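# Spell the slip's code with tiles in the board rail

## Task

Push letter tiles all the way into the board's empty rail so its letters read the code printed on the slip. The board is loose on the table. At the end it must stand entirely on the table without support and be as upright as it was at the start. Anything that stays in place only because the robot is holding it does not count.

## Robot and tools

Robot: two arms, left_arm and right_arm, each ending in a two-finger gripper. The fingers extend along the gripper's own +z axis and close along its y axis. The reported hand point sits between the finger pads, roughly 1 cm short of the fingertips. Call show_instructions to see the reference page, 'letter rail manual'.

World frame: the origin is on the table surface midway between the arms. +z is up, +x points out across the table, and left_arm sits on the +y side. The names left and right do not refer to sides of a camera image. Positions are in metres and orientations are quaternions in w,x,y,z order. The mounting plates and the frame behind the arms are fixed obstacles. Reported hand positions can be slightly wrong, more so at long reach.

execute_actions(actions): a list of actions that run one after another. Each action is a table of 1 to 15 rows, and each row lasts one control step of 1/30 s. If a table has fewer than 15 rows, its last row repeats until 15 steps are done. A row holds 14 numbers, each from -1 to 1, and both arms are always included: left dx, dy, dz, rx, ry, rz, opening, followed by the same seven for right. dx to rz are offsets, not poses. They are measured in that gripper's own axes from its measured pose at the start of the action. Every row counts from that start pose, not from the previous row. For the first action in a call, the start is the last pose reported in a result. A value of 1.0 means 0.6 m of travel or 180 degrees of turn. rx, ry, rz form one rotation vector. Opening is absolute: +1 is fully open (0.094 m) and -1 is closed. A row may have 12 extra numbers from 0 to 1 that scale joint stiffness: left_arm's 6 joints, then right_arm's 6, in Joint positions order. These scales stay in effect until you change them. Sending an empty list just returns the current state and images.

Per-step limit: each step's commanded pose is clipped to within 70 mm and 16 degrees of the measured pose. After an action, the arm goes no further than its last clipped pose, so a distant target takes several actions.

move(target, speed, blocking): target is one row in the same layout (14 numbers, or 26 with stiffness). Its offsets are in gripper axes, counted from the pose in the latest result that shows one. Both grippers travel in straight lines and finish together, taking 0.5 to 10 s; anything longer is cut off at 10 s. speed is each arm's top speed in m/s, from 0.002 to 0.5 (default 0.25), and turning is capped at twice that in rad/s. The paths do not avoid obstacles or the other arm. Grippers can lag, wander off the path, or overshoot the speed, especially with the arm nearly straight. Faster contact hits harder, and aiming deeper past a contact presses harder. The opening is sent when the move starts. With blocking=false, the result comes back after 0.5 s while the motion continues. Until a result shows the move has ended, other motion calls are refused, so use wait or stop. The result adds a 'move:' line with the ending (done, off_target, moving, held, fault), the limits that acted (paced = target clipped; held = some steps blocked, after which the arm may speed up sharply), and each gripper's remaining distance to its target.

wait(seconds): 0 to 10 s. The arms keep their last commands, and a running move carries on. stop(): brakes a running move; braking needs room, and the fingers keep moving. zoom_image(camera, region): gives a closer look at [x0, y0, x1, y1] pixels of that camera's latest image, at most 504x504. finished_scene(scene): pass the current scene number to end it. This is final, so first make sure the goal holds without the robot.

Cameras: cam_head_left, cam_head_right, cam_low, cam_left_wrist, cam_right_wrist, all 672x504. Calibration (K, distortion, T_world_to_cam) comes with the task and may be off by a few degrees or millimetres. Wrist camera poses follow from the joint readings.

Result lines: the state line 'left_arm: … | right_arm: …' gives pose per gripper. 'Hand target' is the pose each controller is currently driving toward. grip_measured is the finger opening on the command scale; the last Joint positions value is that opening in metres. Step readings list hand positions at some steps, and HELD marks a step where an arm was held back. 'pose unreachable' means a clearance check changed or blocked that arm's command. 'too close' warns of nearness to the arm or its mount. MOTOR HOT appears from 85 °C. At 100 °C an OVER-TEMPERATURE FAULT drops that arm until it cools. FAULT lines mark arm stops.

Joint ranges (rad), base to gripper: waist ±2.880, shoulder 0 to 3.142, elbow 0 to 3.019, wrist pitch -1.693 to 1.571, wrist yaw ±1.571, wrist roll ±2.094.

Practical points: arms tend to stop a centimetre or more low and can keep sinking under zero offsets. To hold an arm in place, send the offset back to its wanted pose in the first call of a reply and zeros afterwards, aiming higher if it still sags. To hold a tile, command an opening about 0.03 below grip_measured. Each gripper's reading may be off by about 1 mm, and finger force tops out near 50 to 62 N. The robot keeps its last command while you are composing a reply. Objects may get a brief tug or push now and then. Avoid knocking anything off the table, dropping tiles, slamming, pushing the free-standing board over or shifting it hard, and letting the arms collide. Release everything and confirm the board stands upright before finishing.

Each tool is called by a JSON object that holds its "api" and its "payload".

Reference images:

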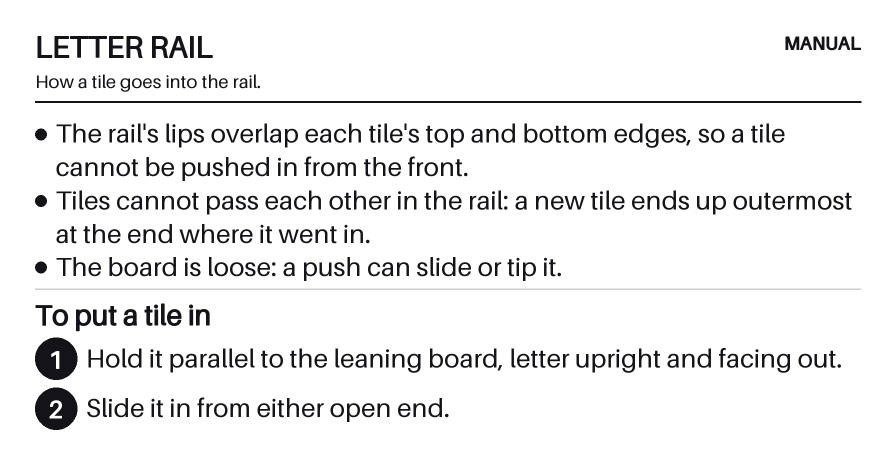

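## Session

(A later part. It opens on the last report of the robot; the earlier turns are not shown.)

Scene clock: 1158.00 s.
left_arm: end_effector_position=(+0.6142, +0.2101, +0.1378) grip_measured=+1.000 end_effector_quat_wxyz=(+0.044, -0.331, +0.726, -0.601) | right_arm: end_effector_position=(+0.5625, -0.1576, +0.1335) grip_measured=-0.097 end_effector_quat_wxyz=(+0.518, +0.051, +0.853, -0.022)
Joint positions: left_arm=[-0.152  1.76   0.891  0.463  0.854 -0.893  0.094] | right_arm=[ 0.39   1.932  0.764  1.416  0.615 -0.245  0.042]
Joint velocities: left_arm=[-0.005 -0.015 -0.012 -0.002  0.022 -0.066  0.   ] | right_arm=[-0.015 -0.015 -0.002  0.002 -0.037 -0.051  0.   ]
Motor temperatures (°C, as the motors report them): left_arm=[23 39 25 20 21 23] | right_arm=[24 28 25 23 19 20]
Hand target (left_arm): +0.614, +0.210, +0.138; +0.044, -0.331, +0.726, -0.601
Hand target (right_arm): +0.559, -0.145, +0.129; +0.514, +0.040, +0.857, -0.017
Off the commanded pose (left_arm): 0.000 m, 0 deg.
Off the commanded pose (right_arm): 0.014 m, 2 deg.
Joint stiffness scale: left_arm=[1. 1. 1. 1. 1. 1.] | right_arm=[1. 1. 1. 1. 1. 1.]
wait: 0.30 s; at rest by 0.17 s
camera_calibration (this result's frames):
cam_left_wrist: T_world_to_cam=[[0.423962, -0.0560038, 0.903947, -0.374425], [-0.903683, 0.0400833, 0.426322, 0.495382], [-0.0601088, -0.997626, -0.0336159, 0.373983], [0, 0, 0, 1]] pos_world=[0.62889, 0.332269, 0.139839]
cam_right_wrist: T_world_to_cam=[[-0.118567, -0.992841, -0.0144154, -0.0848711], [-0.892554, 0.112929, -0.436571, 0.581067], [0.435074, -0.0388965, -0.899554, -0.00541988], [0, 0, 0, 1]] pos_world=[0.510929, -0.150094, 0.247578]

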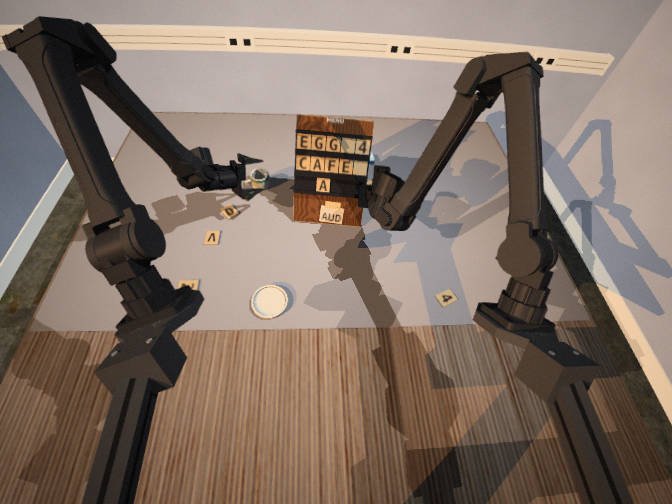

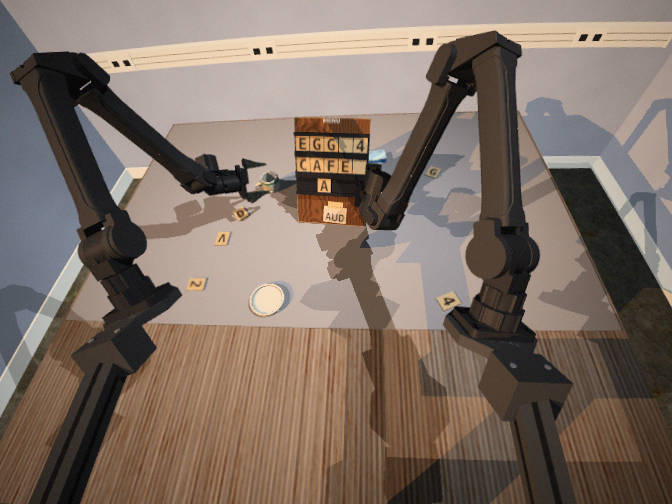

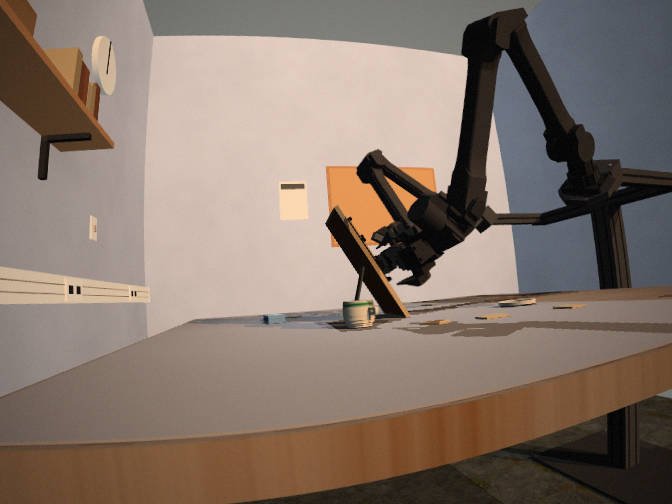

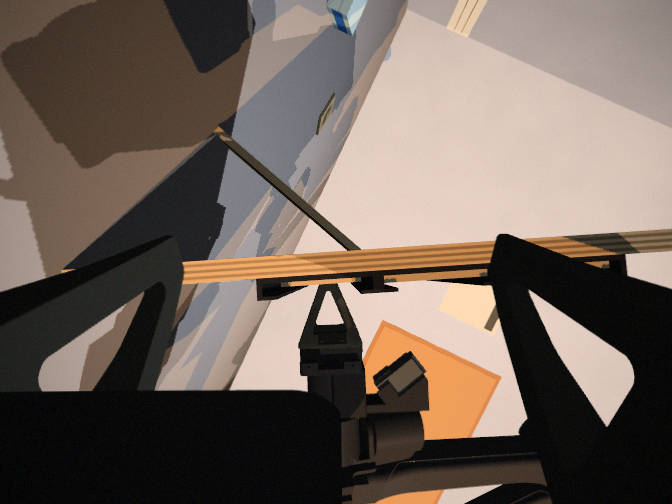

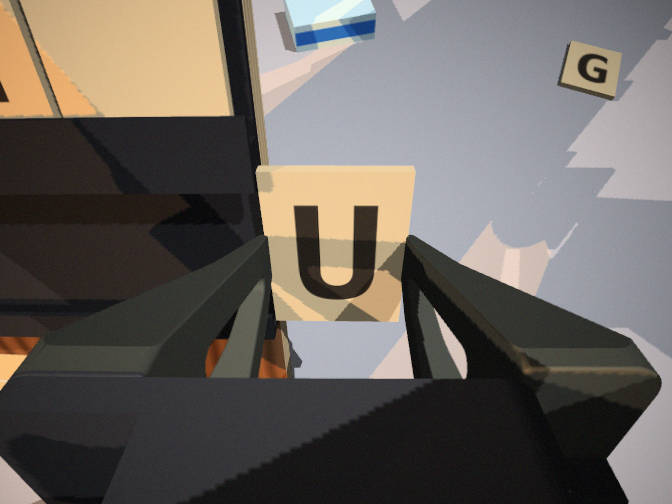

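{"api": "move", "payload": {"target": [0,0,0,0,0,0,1,0.003,-0.0683,-0.0207,-0.0035,-0.0085,-0.003,-0.128], "speed": 0.08}}

Scene clock: 1206.70 s.
left_arm: end_effector_position=(+0.6142, +0.2101, +0.1378) grip_measured=+1.000 end_effector_quat_wxyz=(+0.044, -0.331, +0.726, -0.601) | right_arm: end_effector_position=(+0.5404, -0.1906, +0.1267) grip_measured=-0.097 end_effector_quat_wxyz=(+0.519, +0.037, +0.854, -0.019)
Joint positions: left_arm=[-0.152  1.76   0.891  0.463  0.854 -0.893  0.094] | right_arm=[ 0.327  1.93   0.674  1.489  0.533 -0.245  0.042]
Joint velocities: left_arm=[-0.005 -0.005 -0.022 -0.007 -0.007  0.081  0.   ] | right_arm=[-0.005 -0.005 -0.007 -0.002 -0.037  0.037 -0.   ]
Motor temperatures (°C, as the motors report them): left_arm=[23 39 25 20 21 23] | right_arm=[24 27 25 23 19 20]
Hand target (left_arm): +0.614, +0.210, +0.138; +0.044, -0.331, +0.726, -0.601
Hand target (right_arm): +0.546, -0.197, +0.136; +0.530, +0.044, +0.847, -0.021
Off the commanded pose (left_arm): 0.000 m, 0 deg.
Off the commanded pose (right_arm): 0.014 m, 2 deg.
Joint stiffness scale: left_arm=[1. 1. 1. 1. 1. 1.] | right_arm=[1. 1. 1. 1. 1. 1.]
move: off_target (right_arm)
camera_calibration (this result's frames):
cam_left_wrist: T_world_to_cam=[[0.423962, -0.0560038, 0.903947, -0.374425], [-0.903683, 0.0400833, 0.426322, 0.495382], [-0.0601088, -0.997626, -0.0336159, 0.373983], [0, 0, 0, 1]] pos_world=[0.62889, 0.332269, 0.139839]
cam_right_wrist: T_world_to_cam=[[-0.0900619, -0.99592, -0.00566128, -0.137472], [-0.89533, 0.0834525, -0.437516, 0.558084], [0.436204, -0.0343348, -0.899193, -0.00299709], [0, 0, 0, 1]] pos_world=[0.488596, -0.183588, 0.240698]

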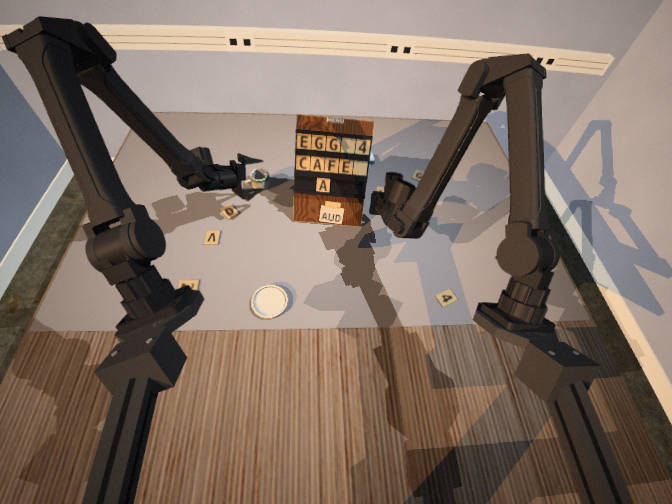

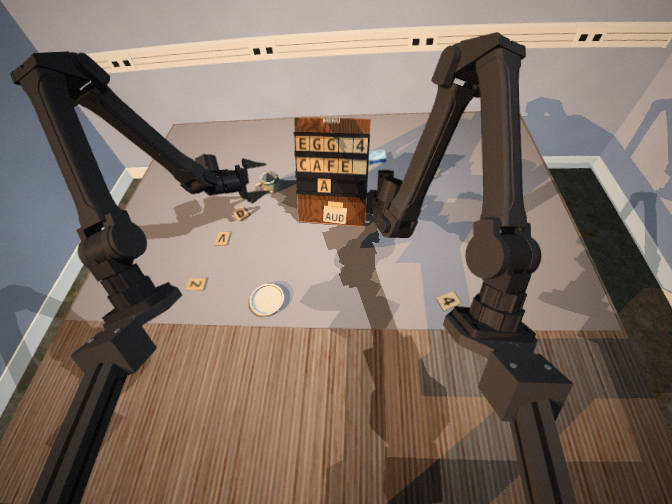

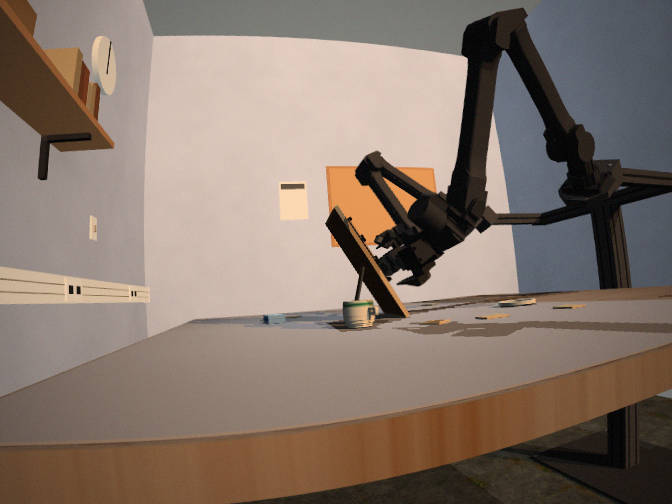

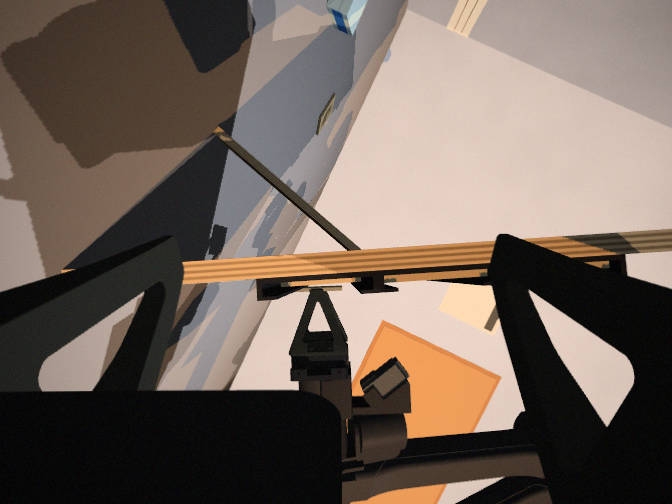

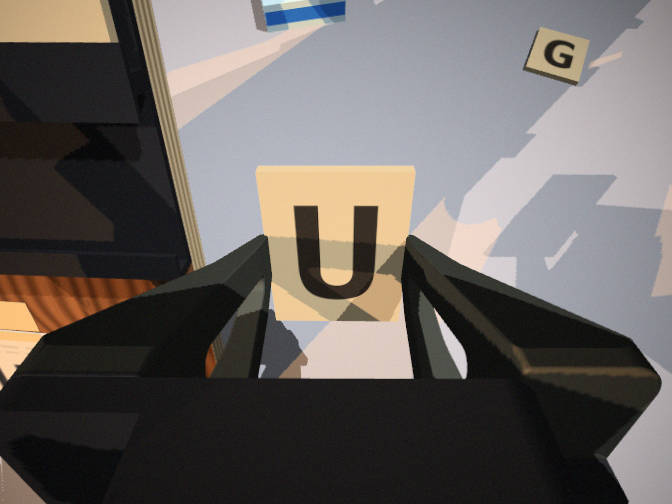

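{"api": "zoom_image", "payload": {"camera": "cam_left_wrist", "region": [270, 262, 390, 312]}}

Region (270, 262, 390, 312) of cam_left_wrist's 672x504 image, scaled by 4.200, with more detail than that image has; it fills the top 210 rows of this view, and the rest is white.

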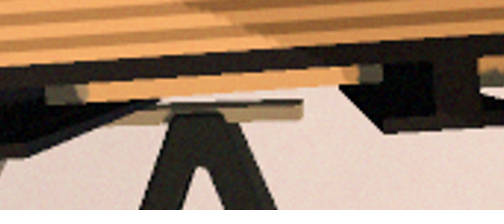

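{"api": "move", "payload": {"target": [0,0,0,0,0,0,1,-0.02,-0.0098,0.0011,0.0038,0.0109,0.0037,-0.128], "speed": 0.06}}

{"api": "zoom_image", "payload": {"camera": "cam_left_wrist", "region": [270, 262, 390, 312]}}

Scene clock: 1226.00 s.
left_arm: end_effector_position=(+0.6142, +0.2101, +0.1378) grip_measured=+1.000 end_effector_quat_wxyz=(+0.044, -0.331, +0.726, -0.601) | right_arm: end_effector_position=(+0.5470, -0.1953, +0.1345) grip_measured=-0.097 end_effector_quat_wxyz=(+0.505, +0.039, +0.862, -0.023)
Joint positions: left_arm=[-0.152  1.76   0.891  0.463  0.854 -0.893  0.094] | right_arm=[ 0.327  1.87   0.667  1.404  0.55  -0.23   0.042]
Joint velocities: left_arm=[-0.005 -0.005 -0.007 -0.012 -0.066  0.081  0.   ] | right_arm=[-0.015 -0.005  0.002 -0.007 -0.007  0.022  0.   ]
Motor temperatures (°C, as the motors report them): left_arm=[23 39 25 20 21 23] | right_arm=[24 28 25 23 19 20]
Hand target (left_arm): +0.614, +0.210, +0.138; +0.044, -0.331, +0.726, -0.601
Hand target (right_arm): +0.546, -0.197, +0.137; +0.504, +0.045, +0.862, -0.020
Off the commanded pose (left_arm): 0.000 m, 0 deg.
Off the commanded pose (right_arm): 0.003 m, 1 deg.
Joint stiffness scale: left_arm=[1. 1. 1. 1. 1. 1.] | right_arm=[1. 1. 1. 1. 1. 1.]
move: done
camera_calibration (this result's frames):
cam_left_wrist: T_world_to_cam=[[0.423962, -0.0560038, 0.903947, -0.374425], [-0.903683, 0.0400833, 0.426322, 0.495382], [-0.0601088, -0.997626, -0.0336159, 0.373983], [0, 0, 0, 1]] pos_world=[0.62889, 0.332269, 0.139839]
cam_right_wrist: T_world_to_cam=[[-0.0988881, -0.995098, 0.000578545, -0.137337], [-0.907677, 0.0899622, -0.409915, 0.572139], [0.407853, -0.0410608, -0.912124, 0.0169043], [0, 0, 0, 1]] pos_world=[0.498841, -0.187441, 0.250026]

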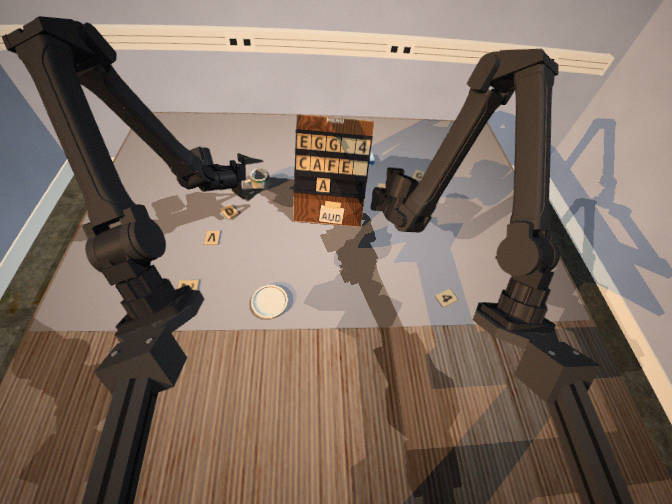

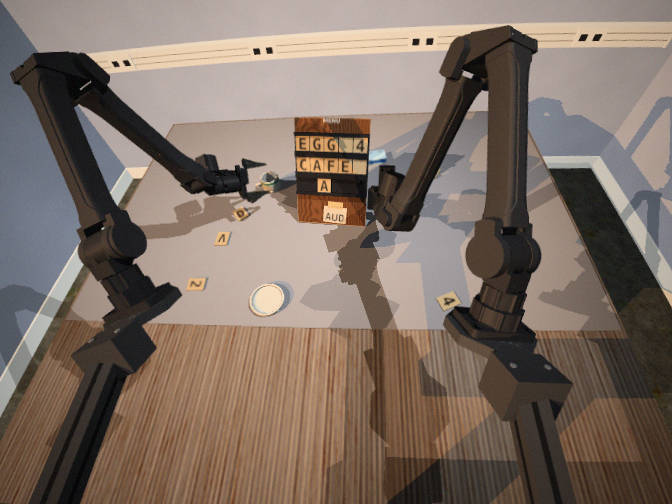

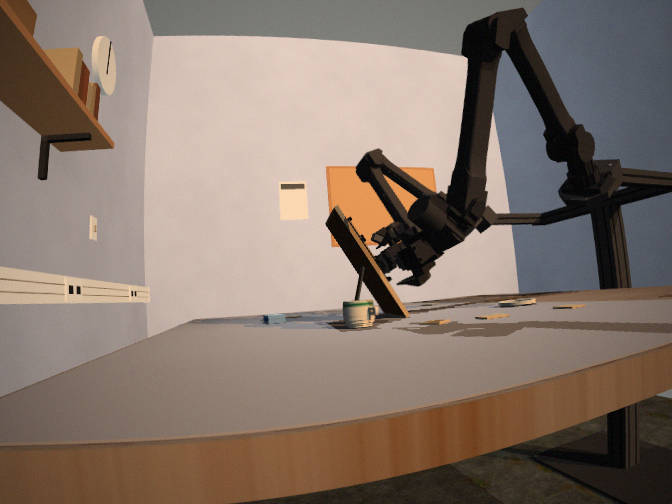

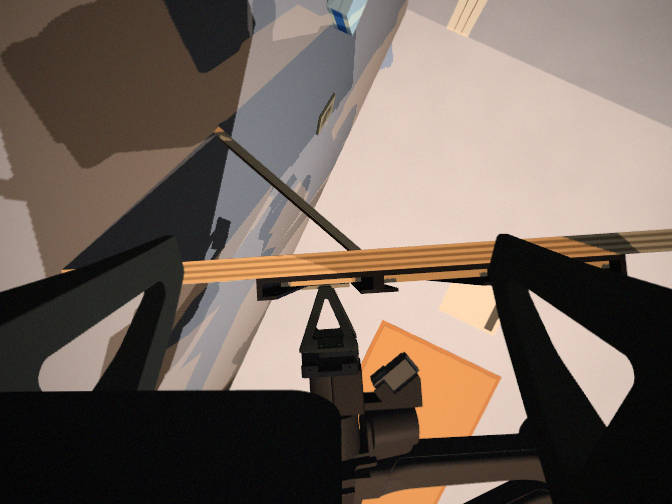

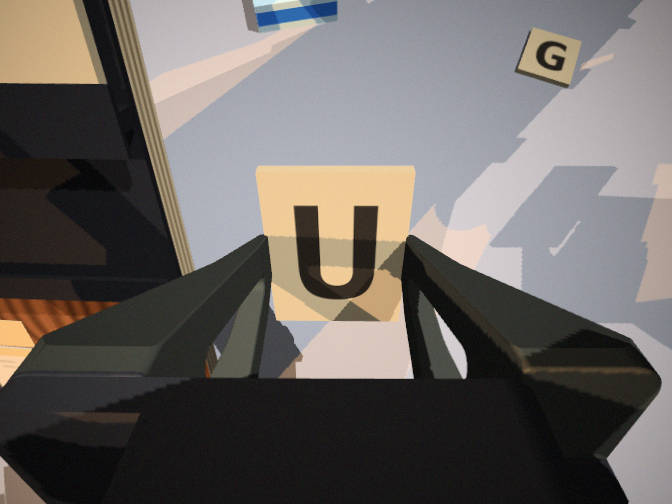

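Region (270, 262, 390, 312) of cam_left_wrist's 672x504 image, scaled by 4.200, with more detail than that image has; it fills the top 210 rows of this view, and the rest is white.

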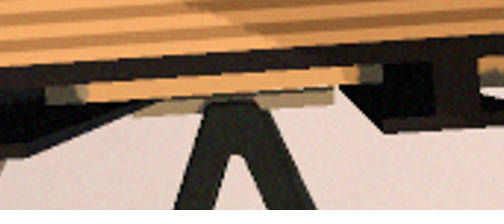

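{"api": "move", "payload": {"target": [0,0,0,0,0,0,1,0.0037,0.0546,0.0156,-0.0032,0.0038,0.0027,-0.128], "speed": 0.04}}

Scene clock: 1242.13 s.
left_arm: end_effector_position=(+0.6142, +0.2101, +0.1378) grip_measured=+1.000 end_effector_quat_wxyz=(+0.044, -0.331, +0.726, -0.601) | right_arm: end_effector_position=(+0.5600, -0.1713, +0.1333) grip_measured=-0.097 end_effector_quat_wxyz=(+0.505, +0.044, +0.862, -0.021)
Joint positions: left_arm=[-0.152  1.76   0.891  0.463  0.854 -0.893  0.094] | right_arm=[ 0.365  1.89   0.73   1.365  0.589 -0.229  0.042]
Joint velocities: left_arm=[ 0.015  0.005  0.002 -0.017 -0.066 -0.095  0.   ] | right_arm=[-0.005 -0.005 -0.002 -0.012 -0.007  0.051  0.   ]
Motor temperatures (°C, as the motors report them): left_arm=[23 39 25 20 21 23] | right_arm=[24 28 25 23 19 20]
Hand target (left_arm): +0.614, +0.210, +0.138; +0.044, -0.331, +0.726, -0.601
Hand target (right_arm): +0.557, -0.163, +0.128; +0.500, +0.040, +0.865, -0.016
Off the commanded pose (left_arm): 0.000 m, 0 deg.
Off the commanded pose (right_arm): 0.010 m, 1 deg.
Joint stiffness scale: left_arm=[1. 1. 1. 1. 1. 1.] | right_arm=[1. 1. 1. 1. 1. 1.]
move: done
camera_calibration (this result's frames):
cam_left_wrist: T_world_to_cam=[[0.423962, -0.0560038, 0.903947, -0.374425], [-0.903683, 0.0400833, 0.426322, 0.495382], [-0.0601088, -0.997626, -0.0336159, 0.373983], [0, 0, 0, 1]] pos_world=[0.62889, 0.332269, 0.139839]
cam_right_wrist: T_world_to_cam=[[-0.104261, -0.994519, -0.00779333, -0.107888], [-0.90719, 0.0983116, -0.409073, 0.582366], [0.407597, -0.0355803, -0.912469, 0.0126393], [0, 0, 0, 1]] pos_world=[0.511917, -0.164101, 0.248922]

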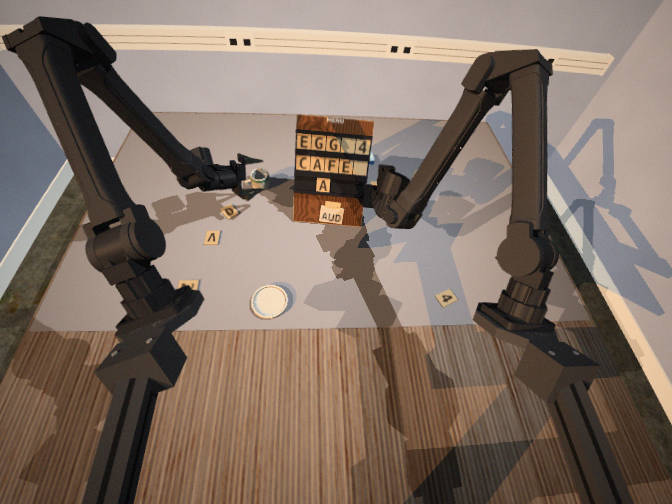

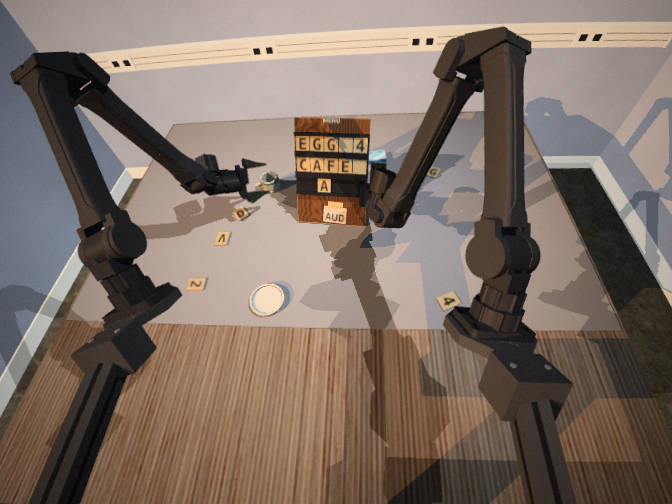

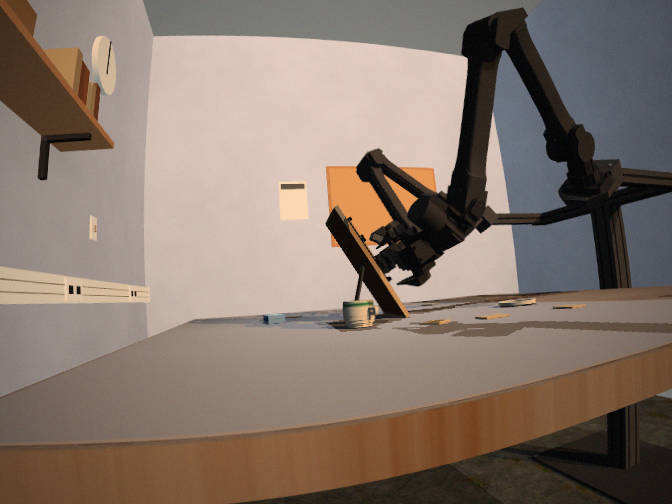

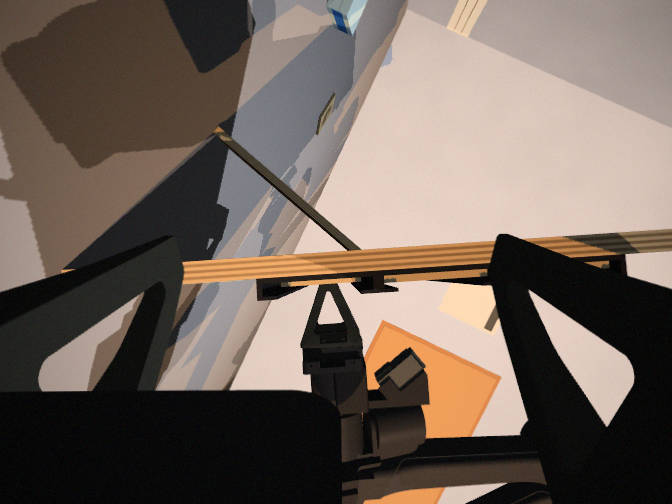

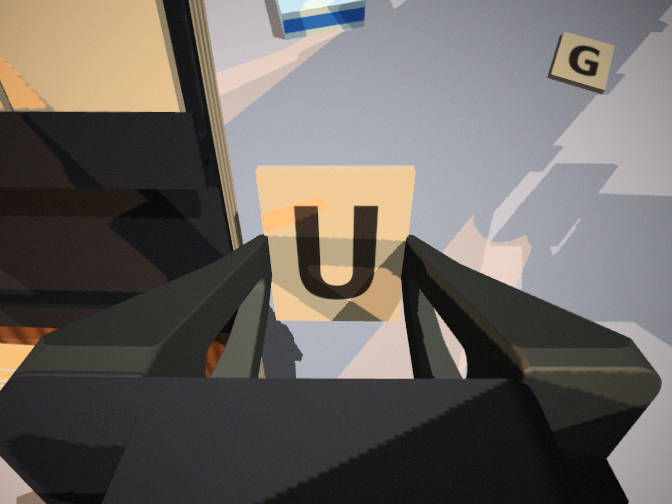

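{"api": "execute_actions", "payload": {"actions": [[[0,0,0,0,0,0,1,0.0106,0.014,-0.001,-0.0037,0.0038,-0.0012,-0.128],[0,0,0,0,0,0,1,0.0104,0.0154,-0.0009,-0.0037,0.0038,-0.0012,-0.128],[0,0,0,0,0,0,1,0.0102,0.0168,-0.0008,-0.0037,0.0038,-0.0012,-0.128],[0,0,0,0,0,0,1,0.01,0.0182,-0.0007,-0.0037,0.0038,-0.0012,-0.128],[0,0,0,0,0,0,1,0.0098,0.0196,-0.0006,-0.0037,0.0038,-0.0012,-0.128],[0,0,0,0,0,0,1,0.0096,0.021,-0.0005,-0.0037,0.0038,-0.0012,-0.128],[0,0,0,0,0,0,1,0.0094,0.0224,-0.0005,-0.0037,0.0038,-0.0012,-0.128],[0,0,0,0,0,0,1,0.0093,0.0238,-0.0005,-0.0037,0.0038,-0.0012,-0.128],[0,0,0,0,0,0,1,0.0093,0.0252,-0.0005,-0.0037,0.0038,-0.0012,-0.128],[0,0,0,0,0,0,1,0.0093,0.0262,-0.0005,-0.0037,0.0038,-0.0012,-0.128]]]}}

{"api": "wait", "payload": {"seconds": 0.3}}

Scene clock: 1259.23 s.
left_arm: end_effector_position=(+0.6142, +0.2101, +0.1378) grip_measured=+1.000 end_effector_quat_wxyz=(+0.044, -0.331, +0.726, -0.601) | right_arm: end_effector_position=(+0.5620, -0.1634, +0.1345) grip_measured=-0.097 end_effector_quat_wxyz=(+0.505, +0.045, +0.862, -0.019)
Joint positions: left_arm=[-0.152  1.76   0.891  0.463  0.854 -0.893  0.094] | right_arm=[ 0.38   1.895  0.745  1.358  0.602 -0.229  0.042]
Joint velocities: left_arm=[-0.005 -0.005  0.007 -0.002  0.022  0.007  0.   ] | right_arm=[-0.005 -0.024 -0.007 -0.002 -0.066  0.022 -0.001]
Motor temperatures (°C, as the motors report them): left_arm=[23 39 25 20 21 23] | right_arm=[24 27 25 23 19 20]
Hand target (left_arm): +0.614, +0.210, +0.138; +0.044, -0.331, +0.726, -0.601
Hand target (right_arm): +0.558, -0.155, +0.129; +0.500, +0.039, +0.865, -0.016
Off the commanded pose (left_arm): 0.000 m, 0 deg.
Off the commanded pose (right_arm): 0.010 m, 1 deg.
Joint stiffness scale: left_arm=[1. 1. 1. 1. 1. 1.] | right_arm=[1. 1. 1. 1. 1. 1.]
Step readings (end_effector_position):
0: left_arm (+0.6142, +0.2101, +0.1378) | right_arm (+0.5600, -0.1713, +0.1333)
1: left_arm (+0.6142, +0.2101, +0.1378) | right_arm (+0.5600, -0.1712, +0.1333)
2: left_arm (+0.6142, +0.2101, +0.1378) | right_arm (+0.5599, -0.1713, +0.1331)
4: left_arm (+0.6142, +0.2101, +0.1378) | right_arm (+0.5598, -0.1714, +0.1329)
8: left_arm (+0.6142, +0.2101, +0.1378) | right_arm (+0.5609, -0.1688, +0.1331)
15: end_effector_position above
camera_calibration (this result's frames):
cam_left_wrist: T_world_to_cam=[[0.423962, -0.0560038, 0.903947, -0.374425], [-0.903683, 0.0400833, 0.426322, 0.495382], [-0.0601088, -0.997626, -0.0336159, 0.373983], [0, 0, 0, 1]] pos_world=[0.62889, 0.332269, 0.139839]
cam_right_wrist: T_world_to_cam=[[-0.104926, -0.994414, -0.0114605, -0.0989814], [-0.906902, 0.100408, -0.409202, 0.584009], [0.408067, -0.0325424, -0.912372, 0.0133596], [0, 0, 0, 1]] pos_world=[0.513802, -0.156633, 0.250033]

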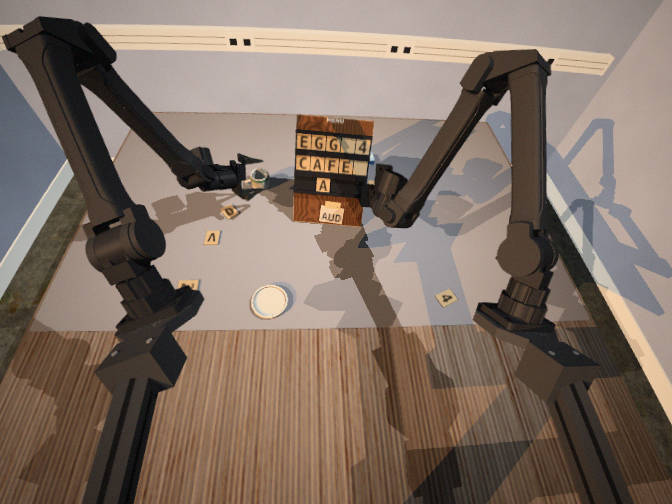

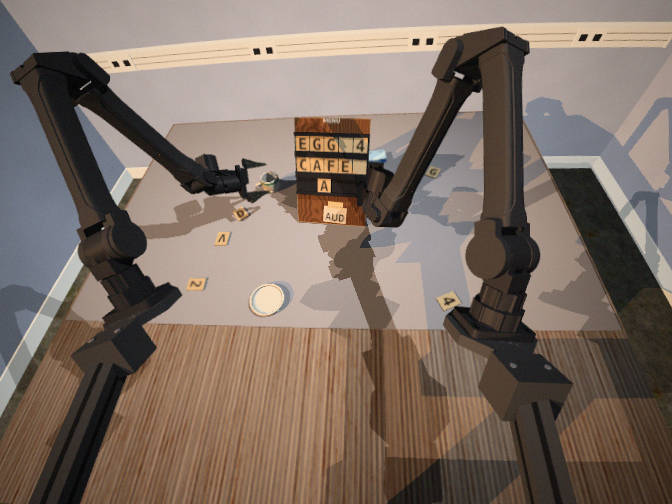

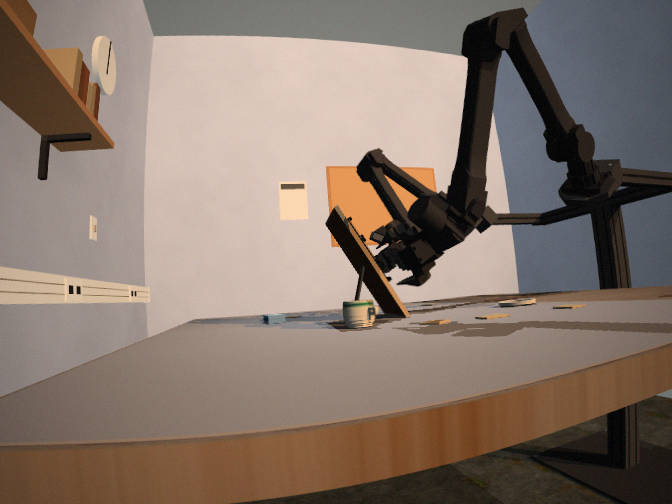

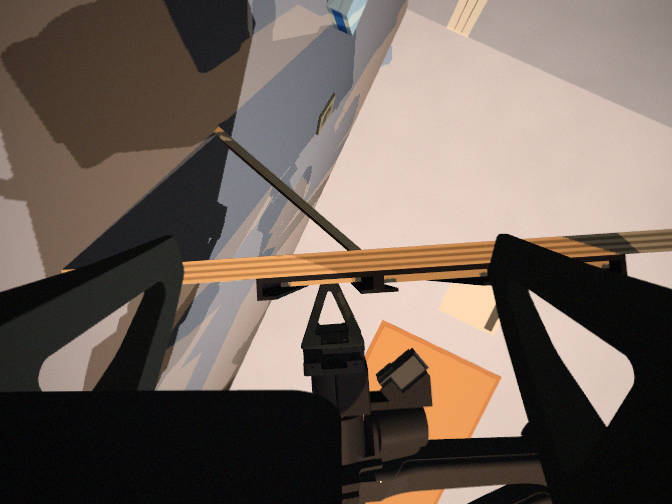

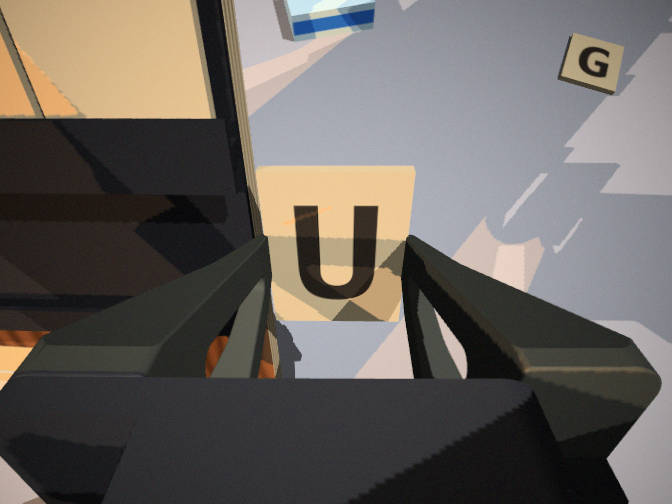

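Scene clock: 1259.53 s.
left_arm: end_effector_position=(+0.6142, +0.2101, +0.1378) grip_measured=+1.000 end_effector_quat_wxyz=(+0.044, -0.331, +0.726, -0.601) | right_arm: end_effector_position=(+0.5620, -0.1635, +0.1344) grip_measured=-0.097 end_effector_quat_wxyz=(+0.505, +0.045, +0.862, -0.019)
Joint positions: left_arm=[-0.152  1.76   0.891  0.463  0.854 -0.893  0.094] | right_arm=[ 0.38   1.895  0.745  1.358  0.602 -0.229  0.042]
Joint velocities: left_arm=[-0.024 -0.005 -0.002 -0.022 -0.022 -0.037  0.   ] | right_arm=[-0.005  0.005 -0.007  0.002  0.007 -0.066 -0.   ]
Motor temperatures (°C, as the motors report them): left_arm=[23 39 25 20 21 23] | right_arm=[24 27 25 23 19 20]
Hand target (left_arm): +0.614, +0.210, +0.138; +0.044, -0.331, +0.726, -0.601
Hand target (right_arm): +0.558, -0.155, +0.129; +0.500, +0.039, +0.865, -0.016
Off the commanded pose (left_arm): 0.000 m, 0 deg.
Off the commanded pose (right_arm): 0.011 m, 1 deg.
Joint stiffness scale: left_arm=[1. 1. 1. 1. 1. 1.] | right_arm=[1. 1. 1. 1. 1. 1.]
wait: 0.30 s; at rest by 0.17 s
camera_calibration (this result's frames):
cam_left_wrist: T_world_to_cam=[[0.423962, -0.0560038, 0.903947, -0.374425], [-0.903683, 0.0400833, 0.426322, 0.495382], [-0.0601088, -0.997626, -0.0336159, 0.373983], [0, 0, 0, 1]] pos_world=[0.62889, 0.332269, 0.139839]
cam_right_wrist: T_world_to_cam=[[-0.105248, -0.994382, -0.0112782, -0.0988834], [-0.906914, 0.100631, -0.409122, 0.58403], [0.407959, -0.0328311, -0.91241, 0.0133696], [0, 0, 0, 1]] pos_world=[0.513803, -0.15666, 0.250023]

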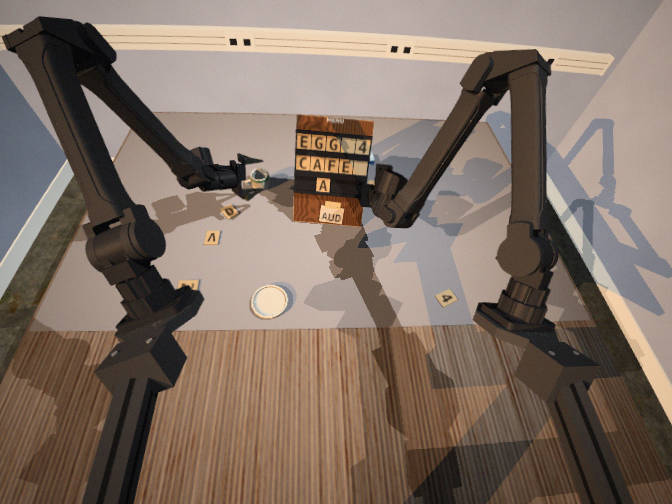

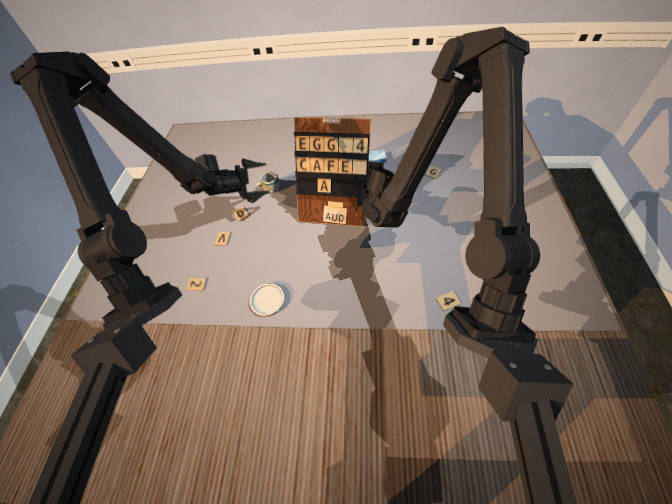

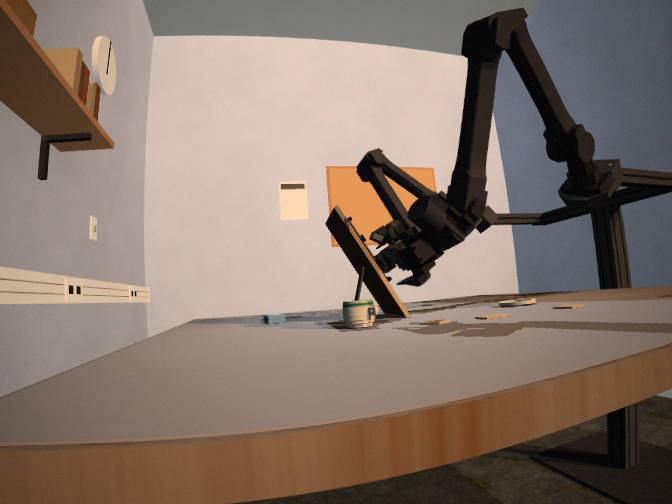

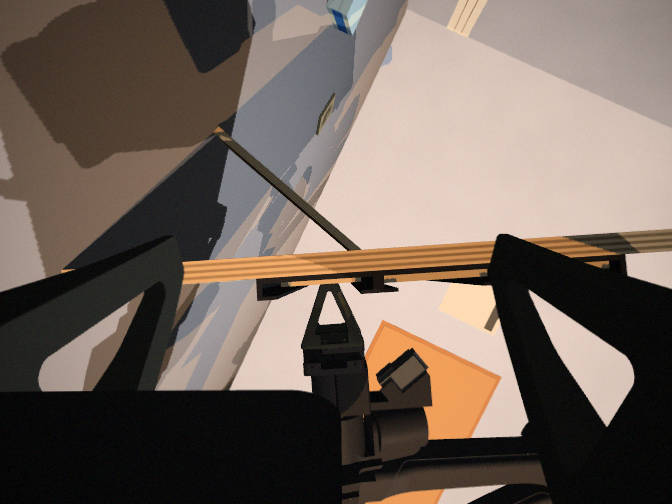

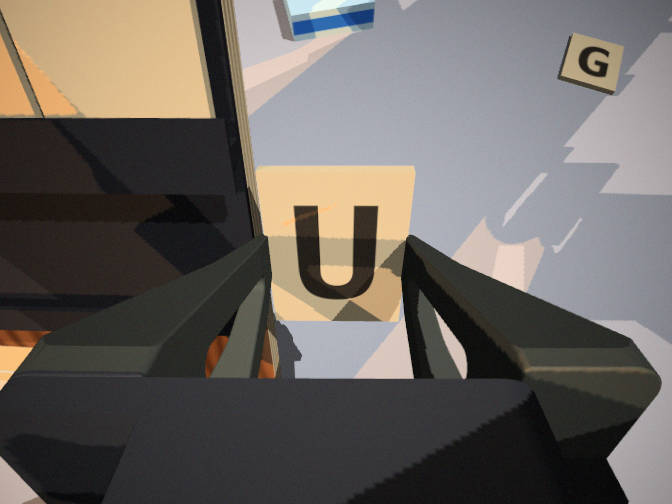

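{"api": "execute_actions", "payload": {"actions": []}}

Scene clock: 1277.77 s.
left_arm: end_effector_position=(+0.6142, +0.2101, +0.1378) grip_measured=+1.000 end_effector_quat_wxyz=(+0.044, -0.331, +0.726, -0.601) | right_arm: end_effector_position=(+0.5620, -0.1635, +0.1344) grip_measured=-0.097 end_effector_quat_wxyz=(+0.505, +0.045, +0.862, -0.019)
Joint positions: left_arm=[-0.152  1.76   0.891  0.463  0.854 -0.893  0.094] | right_arm=[ 0.38   1.895  0.745  1.358  0.602 -0.229  0.042]
Joint velocities: left_arm=[-0.005  0.005 -0.012  0.002 -0.022 -0.051  0.   ] | right_arm=[-0.015 -0.005 -0.002  0.002 -0.007  0.007 -0.   ]
Motor temperatures (°C, as the motors report them): left_arm=[23 39 25 20 21 23] | right_arm=[24 27 25 23 19 20]
Hand target (left_arm): +0.614, +0.210, +0.138; +0.044, -0.331, +0.726, -0.601
Hand target (right_arm): +0.558, -0.155, +0.129; +0.500, +0.039, +0.865, -0.016
Off the commanded pose (left_arm): 0.000 m, 0 deg.
Off the commanded pose (right_arm): 0.011 m, 1 deg.
Joint stiffness scale: left_arm=[1. 1. 1. 1. 1. 1.] | right_arm=[1. 1. 1. 1. 1. 1.]
camera_calibration (this result's frames):
cam_left_wrist: T_world_to_cam=[[0.423962, -0.0560038, 0.903947, -0.374425], [-0.903683, 0.0400833, 0.426322, 0.495382], [-0.0601088, -0.997626, -0.0336159, 0.373983], [0, 0, 0, 1]] pos_world=[0.62889, 0.332269, 0.139839]
cam_right_wrist: T_world_to_cam=[[-0.105248, -0.994382, -0.0112782, -0.0988834], [-0.906914, 0.100631, -0.409122, 0.58403], [0.407959, -0.0328311, -0.91241, 0.0133696], [0, 0, 0, 1]] pos_world=[0.513803, -0.15666, 0.250023]

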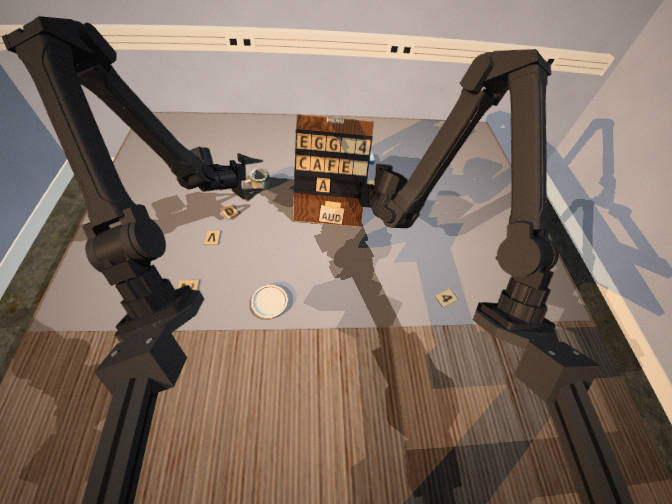

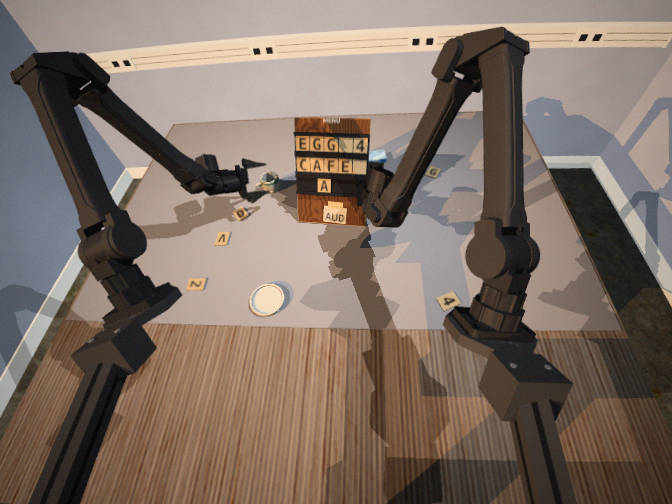

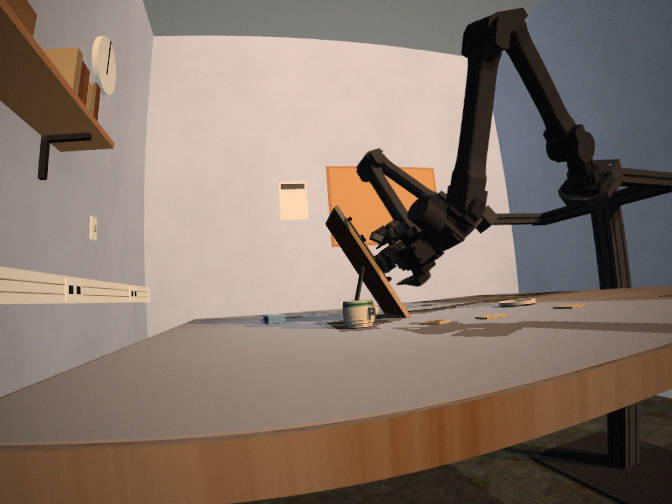

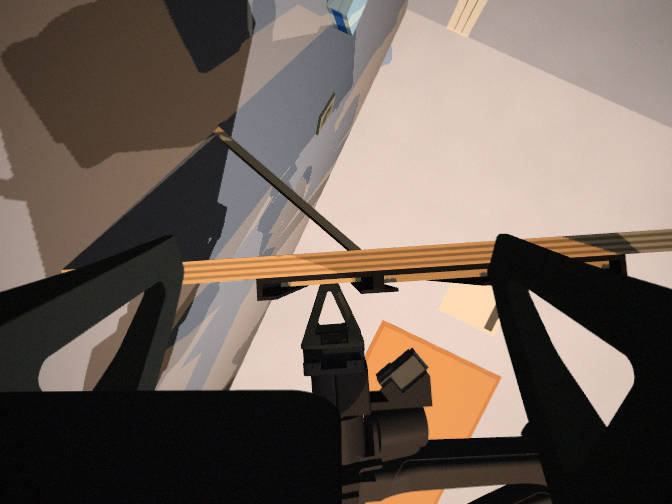

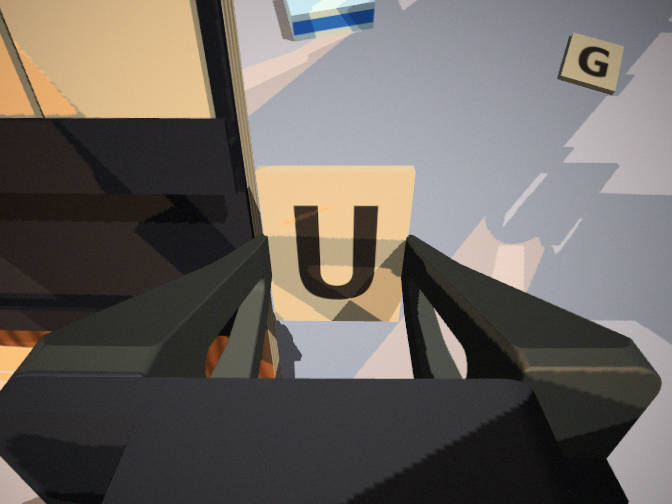

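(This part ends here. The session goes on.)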